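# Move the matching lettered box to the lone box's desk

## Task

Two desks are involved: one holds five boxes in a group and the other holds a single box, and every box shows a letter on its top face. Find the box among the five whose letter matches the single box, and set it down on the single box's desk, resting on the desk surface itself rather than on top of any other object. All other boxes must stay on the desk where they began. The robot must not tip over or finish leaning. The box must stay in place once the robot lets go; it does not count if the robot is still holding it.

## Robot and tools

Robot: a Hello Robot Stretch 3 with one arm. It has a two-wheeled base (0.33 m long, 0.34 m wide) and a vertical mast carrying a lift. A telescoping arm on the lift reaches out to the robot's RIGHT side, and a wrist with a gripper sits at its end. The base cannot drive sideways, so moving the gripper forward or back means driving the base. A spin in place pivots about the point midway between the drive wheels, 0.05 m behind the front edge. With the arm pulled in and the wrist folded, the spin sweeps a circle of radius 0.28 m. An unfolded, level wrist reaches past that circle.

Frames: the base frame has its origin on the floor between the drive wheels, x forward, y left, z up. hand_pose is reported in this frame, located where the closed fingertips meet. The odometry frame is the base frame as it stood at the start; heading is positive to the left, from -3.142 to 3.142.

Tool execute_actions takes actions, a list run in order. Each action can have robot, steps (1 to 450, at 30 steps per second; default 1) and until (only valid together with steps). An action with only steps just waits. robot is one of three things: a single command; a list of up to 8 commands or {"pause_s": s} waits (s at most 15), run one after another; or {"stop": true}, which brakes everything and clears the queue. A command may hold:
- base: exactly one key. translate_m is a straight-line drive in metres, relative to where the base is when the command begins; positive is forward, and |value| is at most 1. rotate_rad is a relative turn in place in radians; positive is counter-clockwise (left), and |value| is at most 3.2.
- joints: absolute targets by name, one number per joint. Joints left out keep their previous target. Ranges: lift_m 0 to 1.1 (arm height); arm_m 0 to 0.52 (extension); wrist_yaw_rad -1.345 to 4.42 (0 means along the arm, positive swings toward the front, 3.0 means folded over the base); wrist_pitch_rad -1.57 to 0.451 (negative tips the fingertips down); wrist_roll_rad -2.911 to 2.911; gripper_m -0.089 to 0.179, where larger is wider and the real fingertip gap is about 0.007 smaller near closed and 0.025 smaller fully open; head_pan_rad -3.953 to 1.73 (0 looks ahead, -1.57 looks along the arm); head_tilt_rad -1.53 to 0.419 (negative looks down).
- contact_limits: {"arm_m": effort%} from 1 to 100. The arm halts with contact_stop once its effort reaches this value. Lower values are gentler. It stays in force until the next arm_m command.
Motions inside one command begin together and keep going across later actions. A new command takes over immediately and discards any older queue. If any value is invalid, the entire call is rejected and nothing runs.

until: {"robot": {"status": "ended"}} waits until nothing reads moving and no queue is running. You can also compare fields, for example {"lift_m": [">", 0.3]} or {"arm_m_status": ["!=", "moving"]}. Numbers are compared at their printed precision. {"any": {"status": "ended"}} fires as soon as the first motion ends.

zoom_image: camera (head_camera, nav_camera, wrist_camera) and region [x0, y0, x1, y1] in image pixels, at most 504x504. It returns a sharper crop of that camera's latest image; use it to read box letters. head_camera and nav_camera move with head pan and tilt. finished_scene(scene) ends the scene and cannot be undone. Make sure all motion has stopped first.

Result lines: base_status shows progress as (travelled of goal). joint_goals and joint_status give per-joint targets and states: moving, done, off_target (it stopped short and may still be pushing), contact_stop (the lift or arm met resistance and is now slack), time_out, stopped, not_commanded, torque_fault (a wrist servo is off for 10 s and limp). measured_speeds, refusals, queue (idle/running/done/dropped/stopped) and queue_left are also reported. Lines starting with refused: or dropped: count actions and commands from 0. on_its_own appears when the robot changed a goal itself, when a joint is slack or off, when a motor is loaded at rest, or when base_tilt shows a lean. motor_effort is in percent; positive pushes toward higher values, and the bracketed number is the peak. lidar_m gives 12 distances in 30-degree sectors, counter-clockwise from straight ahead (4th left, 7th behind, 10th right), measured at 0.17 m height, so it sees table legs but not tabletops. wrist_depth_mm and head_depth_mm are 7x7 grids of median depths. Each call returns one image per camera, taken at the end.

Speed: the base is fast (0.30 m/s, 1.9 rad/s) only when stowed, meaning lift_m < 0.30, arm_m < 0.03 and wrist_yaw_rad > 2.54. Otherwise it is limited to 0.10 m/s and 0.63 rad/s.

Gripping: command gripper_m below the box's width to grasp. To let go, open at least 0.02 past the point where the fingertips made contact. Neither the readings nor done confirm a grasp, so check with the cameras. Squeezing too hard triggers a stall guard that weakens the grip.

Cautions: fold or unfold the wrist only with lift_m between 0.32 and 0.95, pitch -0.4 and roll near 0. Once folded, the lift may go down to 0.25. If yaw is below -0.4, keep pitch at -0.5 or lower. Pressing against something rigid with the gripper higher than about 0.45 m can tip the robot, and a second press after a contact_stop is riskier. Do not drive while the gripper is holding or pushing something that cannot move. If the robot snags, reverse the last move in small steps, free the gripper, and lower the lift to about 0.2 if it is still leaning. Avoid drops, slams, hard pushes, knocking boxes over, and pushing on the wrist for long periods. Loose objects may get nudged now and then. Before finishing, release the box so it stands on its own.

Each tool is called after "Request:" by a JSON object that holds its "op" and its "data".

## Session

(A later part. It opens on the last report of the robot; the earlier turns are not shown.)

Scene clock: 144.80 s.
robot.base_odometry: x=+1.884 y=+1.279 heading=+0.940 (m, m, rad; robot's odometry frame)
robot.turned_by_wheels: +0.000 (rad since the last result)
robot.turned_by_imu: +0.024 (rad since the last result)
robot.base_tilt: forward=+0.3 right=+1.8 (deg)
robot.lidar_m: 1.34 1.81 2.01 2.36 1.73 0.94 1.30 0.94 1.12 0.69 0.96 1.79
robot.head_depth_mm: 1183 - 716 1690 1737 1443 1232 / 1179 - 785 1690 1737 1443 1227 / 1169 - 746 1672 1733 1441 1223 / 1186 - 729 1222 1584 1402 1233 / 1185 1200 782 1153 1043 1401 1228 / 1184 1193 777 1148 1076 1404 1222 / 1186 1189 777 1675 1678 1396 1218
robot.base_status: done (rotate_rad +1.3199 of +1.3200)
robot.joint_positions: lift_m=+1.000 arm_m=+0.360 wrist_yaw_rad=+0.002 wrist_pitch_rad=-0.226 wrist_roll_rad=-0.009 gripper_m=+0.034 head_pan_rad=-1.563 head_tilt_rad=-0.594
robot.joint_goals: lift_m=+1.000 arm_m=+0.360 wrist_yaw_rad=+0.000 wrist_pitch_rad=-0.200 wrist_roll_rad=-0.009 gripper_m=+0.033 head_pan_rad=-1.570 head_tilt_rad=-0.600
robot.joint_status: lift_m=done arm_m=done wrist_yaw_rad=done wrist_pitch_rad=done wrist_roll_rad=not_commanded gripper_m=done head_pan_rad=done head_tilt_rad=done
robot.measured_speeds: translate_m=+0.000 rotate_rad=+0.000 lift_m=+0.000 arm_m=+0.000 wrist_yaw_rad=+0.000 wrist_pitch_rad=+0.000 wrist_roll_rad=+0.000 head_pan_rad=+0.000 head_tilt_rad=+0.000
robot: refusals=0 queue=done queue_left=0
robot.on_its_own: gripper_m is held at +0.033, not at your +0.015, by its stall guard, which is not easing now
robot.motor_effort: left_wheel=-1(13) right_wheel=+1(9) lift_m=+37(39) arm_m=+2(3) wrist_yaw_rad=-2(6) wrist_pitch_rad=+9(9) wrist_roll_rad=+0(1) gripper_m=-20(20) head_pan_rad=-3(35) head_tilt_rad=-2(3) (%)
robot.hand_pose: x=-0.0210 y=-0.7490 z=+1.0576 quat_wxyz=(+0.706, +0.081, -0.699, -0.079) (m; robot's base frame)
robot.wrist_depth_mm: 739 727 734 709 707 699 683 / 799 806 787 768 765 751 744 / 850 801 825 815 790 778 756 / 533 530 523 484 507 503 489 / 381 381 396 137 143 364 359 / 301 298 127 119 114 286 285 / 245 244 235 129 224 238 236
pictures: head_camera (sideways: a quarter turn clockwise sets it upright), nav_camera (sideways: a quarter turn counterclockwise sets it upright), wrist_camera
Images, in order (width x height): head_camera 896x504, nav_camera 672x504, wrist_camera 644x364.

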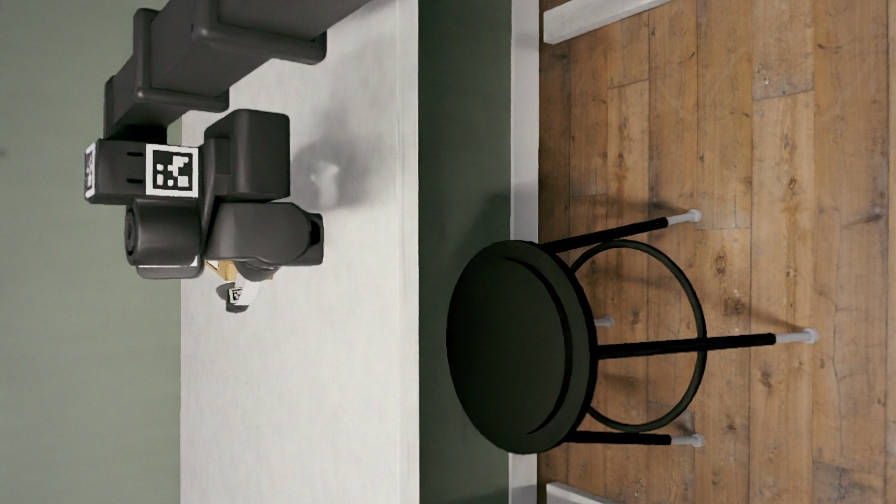

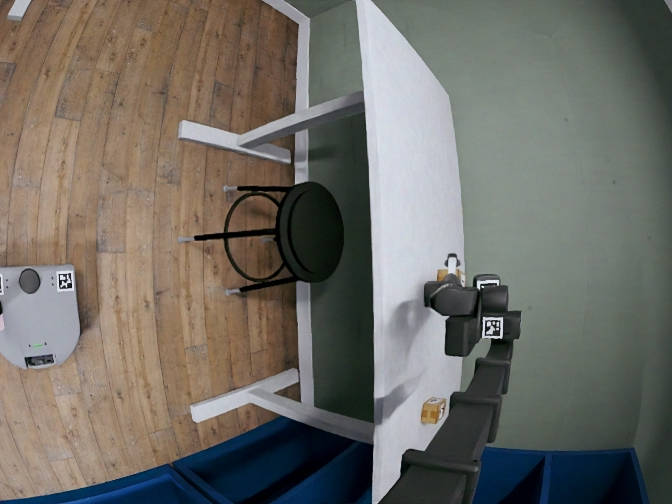

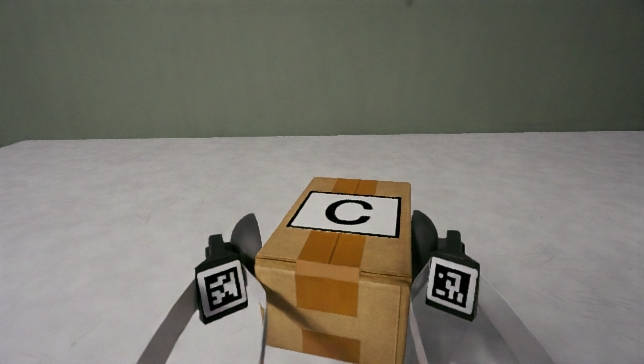

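Request:
{"op": "execute_actions", "data": {"actions": [{"robot":[{"joints":{"lift_m":0.922,"arm_m":0.39}},{"joints":{"gripper_m":0.15}},{"joints":{"lift_m":0.99,"arm_m":0.29}}],"steps":450,"until":{"robot":{"status":"ended"}}}]}}

Scene clock: 149.87 s.
robot.base_odometry: x=+1.884 y=+1.279 heading=+0.940 (m, m, rad; robot's odometry frame)
robot.turned_by_wheels: +0.000 (rad since the last result)
robot.turned_by_imu: +0.001 (rad since the last result)
robot.base_tilt: forward=+0.3 right=+1.8 (deg)
robot.lidar_m: 1.34 1.81 2.01 2.36 1.74 0.94 1.29 0.94 1.12 0.69 0.96 1.79
robot.head_depth_mm: 1185 1264 749 1679 1744 1444 1231 / 1184 1050 713 1685 1733 1441 1230 / 1183 - - 1677 1728 1446 1231 / 1184 1255 744 1223 1599 1398 1224 / 1185 1197 745 1152 1045 1404 1226 / 1185 1189 778 1151 1071 1399 1231 / 1180 1187 776 1680 1674 1403 1221
robot.base_status: done (rotate_rad +1.3199 of +1.3200)
robot.joint_positions: lift_m=+0.990 arm_m=+0.290 wrist_yaw_rad=+0.002 wrist_pitch_rad=-0.223 wrist_roll_rad=-0.009 gripper_m=+0.150 head_pan_rad=-1.563 head_tilt_rad=-0.594
robot.joint_goals: lift_m=+0.990 arm_m=+0.290 wrist_yaw_rad=+0.000 wrist_pitch_rad=-0.200 wrist_roll_rad=-0.009 gripper_m=+0.150 head_pan_rad=-1.570 head_tilt_rad=-0.600
robot.joint_status: lift_m=done arm_m=done wrist_yaw_rad=done wrist_pitch_rad=done wrist_roll_rad=not_commanded gripper_m=done head_pan_rad=done head_tilt_rad=done
robot.measured_speeds: translate_m=+0.000 rotate_rad=+0.000 lift_m=+0.000 arm_m=+0.000 wrist_yaw_rad=+0.000 wrist_pitch_rad=+0.000 wrist_roll_rad=+0.000 head_pan_rad=+0.000 head_tilt_rad=+0.000
robot: refusals=0 queue=done queue_left=0
robot.motor_effort: left_wheel=-1(1) right_wheel=+2(1) lift_m=+37(40) arm_m=-3(2) wrist_yaw_rad=-2(2) wrist_pitch_rad=+8(9) wrist_roll_rad=+1(0) gripper_m=-1(84) head_pan_rad=-2(2) head_tilt_rad=-2(2) (%)
robot.hand_pose: x=-0.0210 y=-0.6798 z=+1.0482 quat_wxyz=(+0.706, +0.080, -0.699, -0.078) (m; robot's base frame)
robot.wrist_depth_mm: 812 803 795 784 807 762 754 / 857 843 833 830 823 832 817 / 927 837 839 792 782 744 749 / 524 513 496 488 483 474 436 / 372 390 362 277 354 370 345 / 287 300 282 248 274 - 273 / 241 226 232 230 228 227 226
pictures: head_camera (sideways: a quarter turn clockwise sets it upright), nav_camera (sideways: a quarter turn counterclockwise sets it upright), wrist_camera
Images, in order (width x height): head_camera 896x504, nav_camera 672x504, wrist_camera 644x364.

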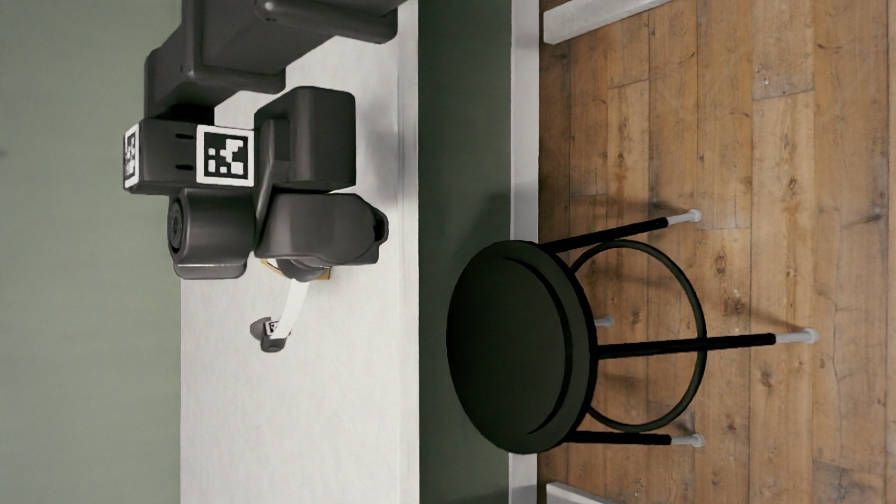

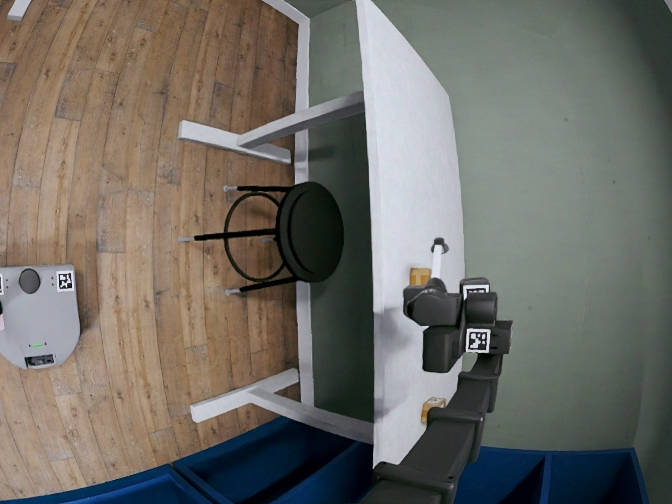

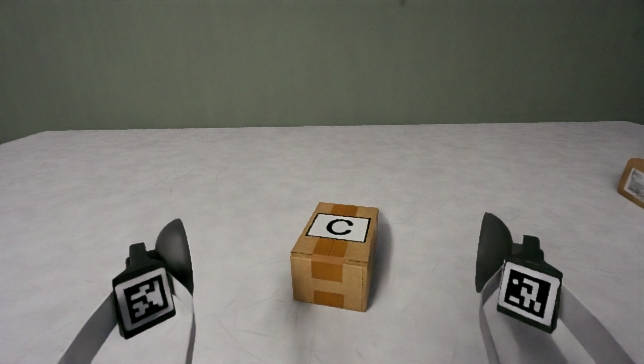

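Request:
{"op": "finished_scene", "data": {"scene": 2}}

The scene is finished: the task was done.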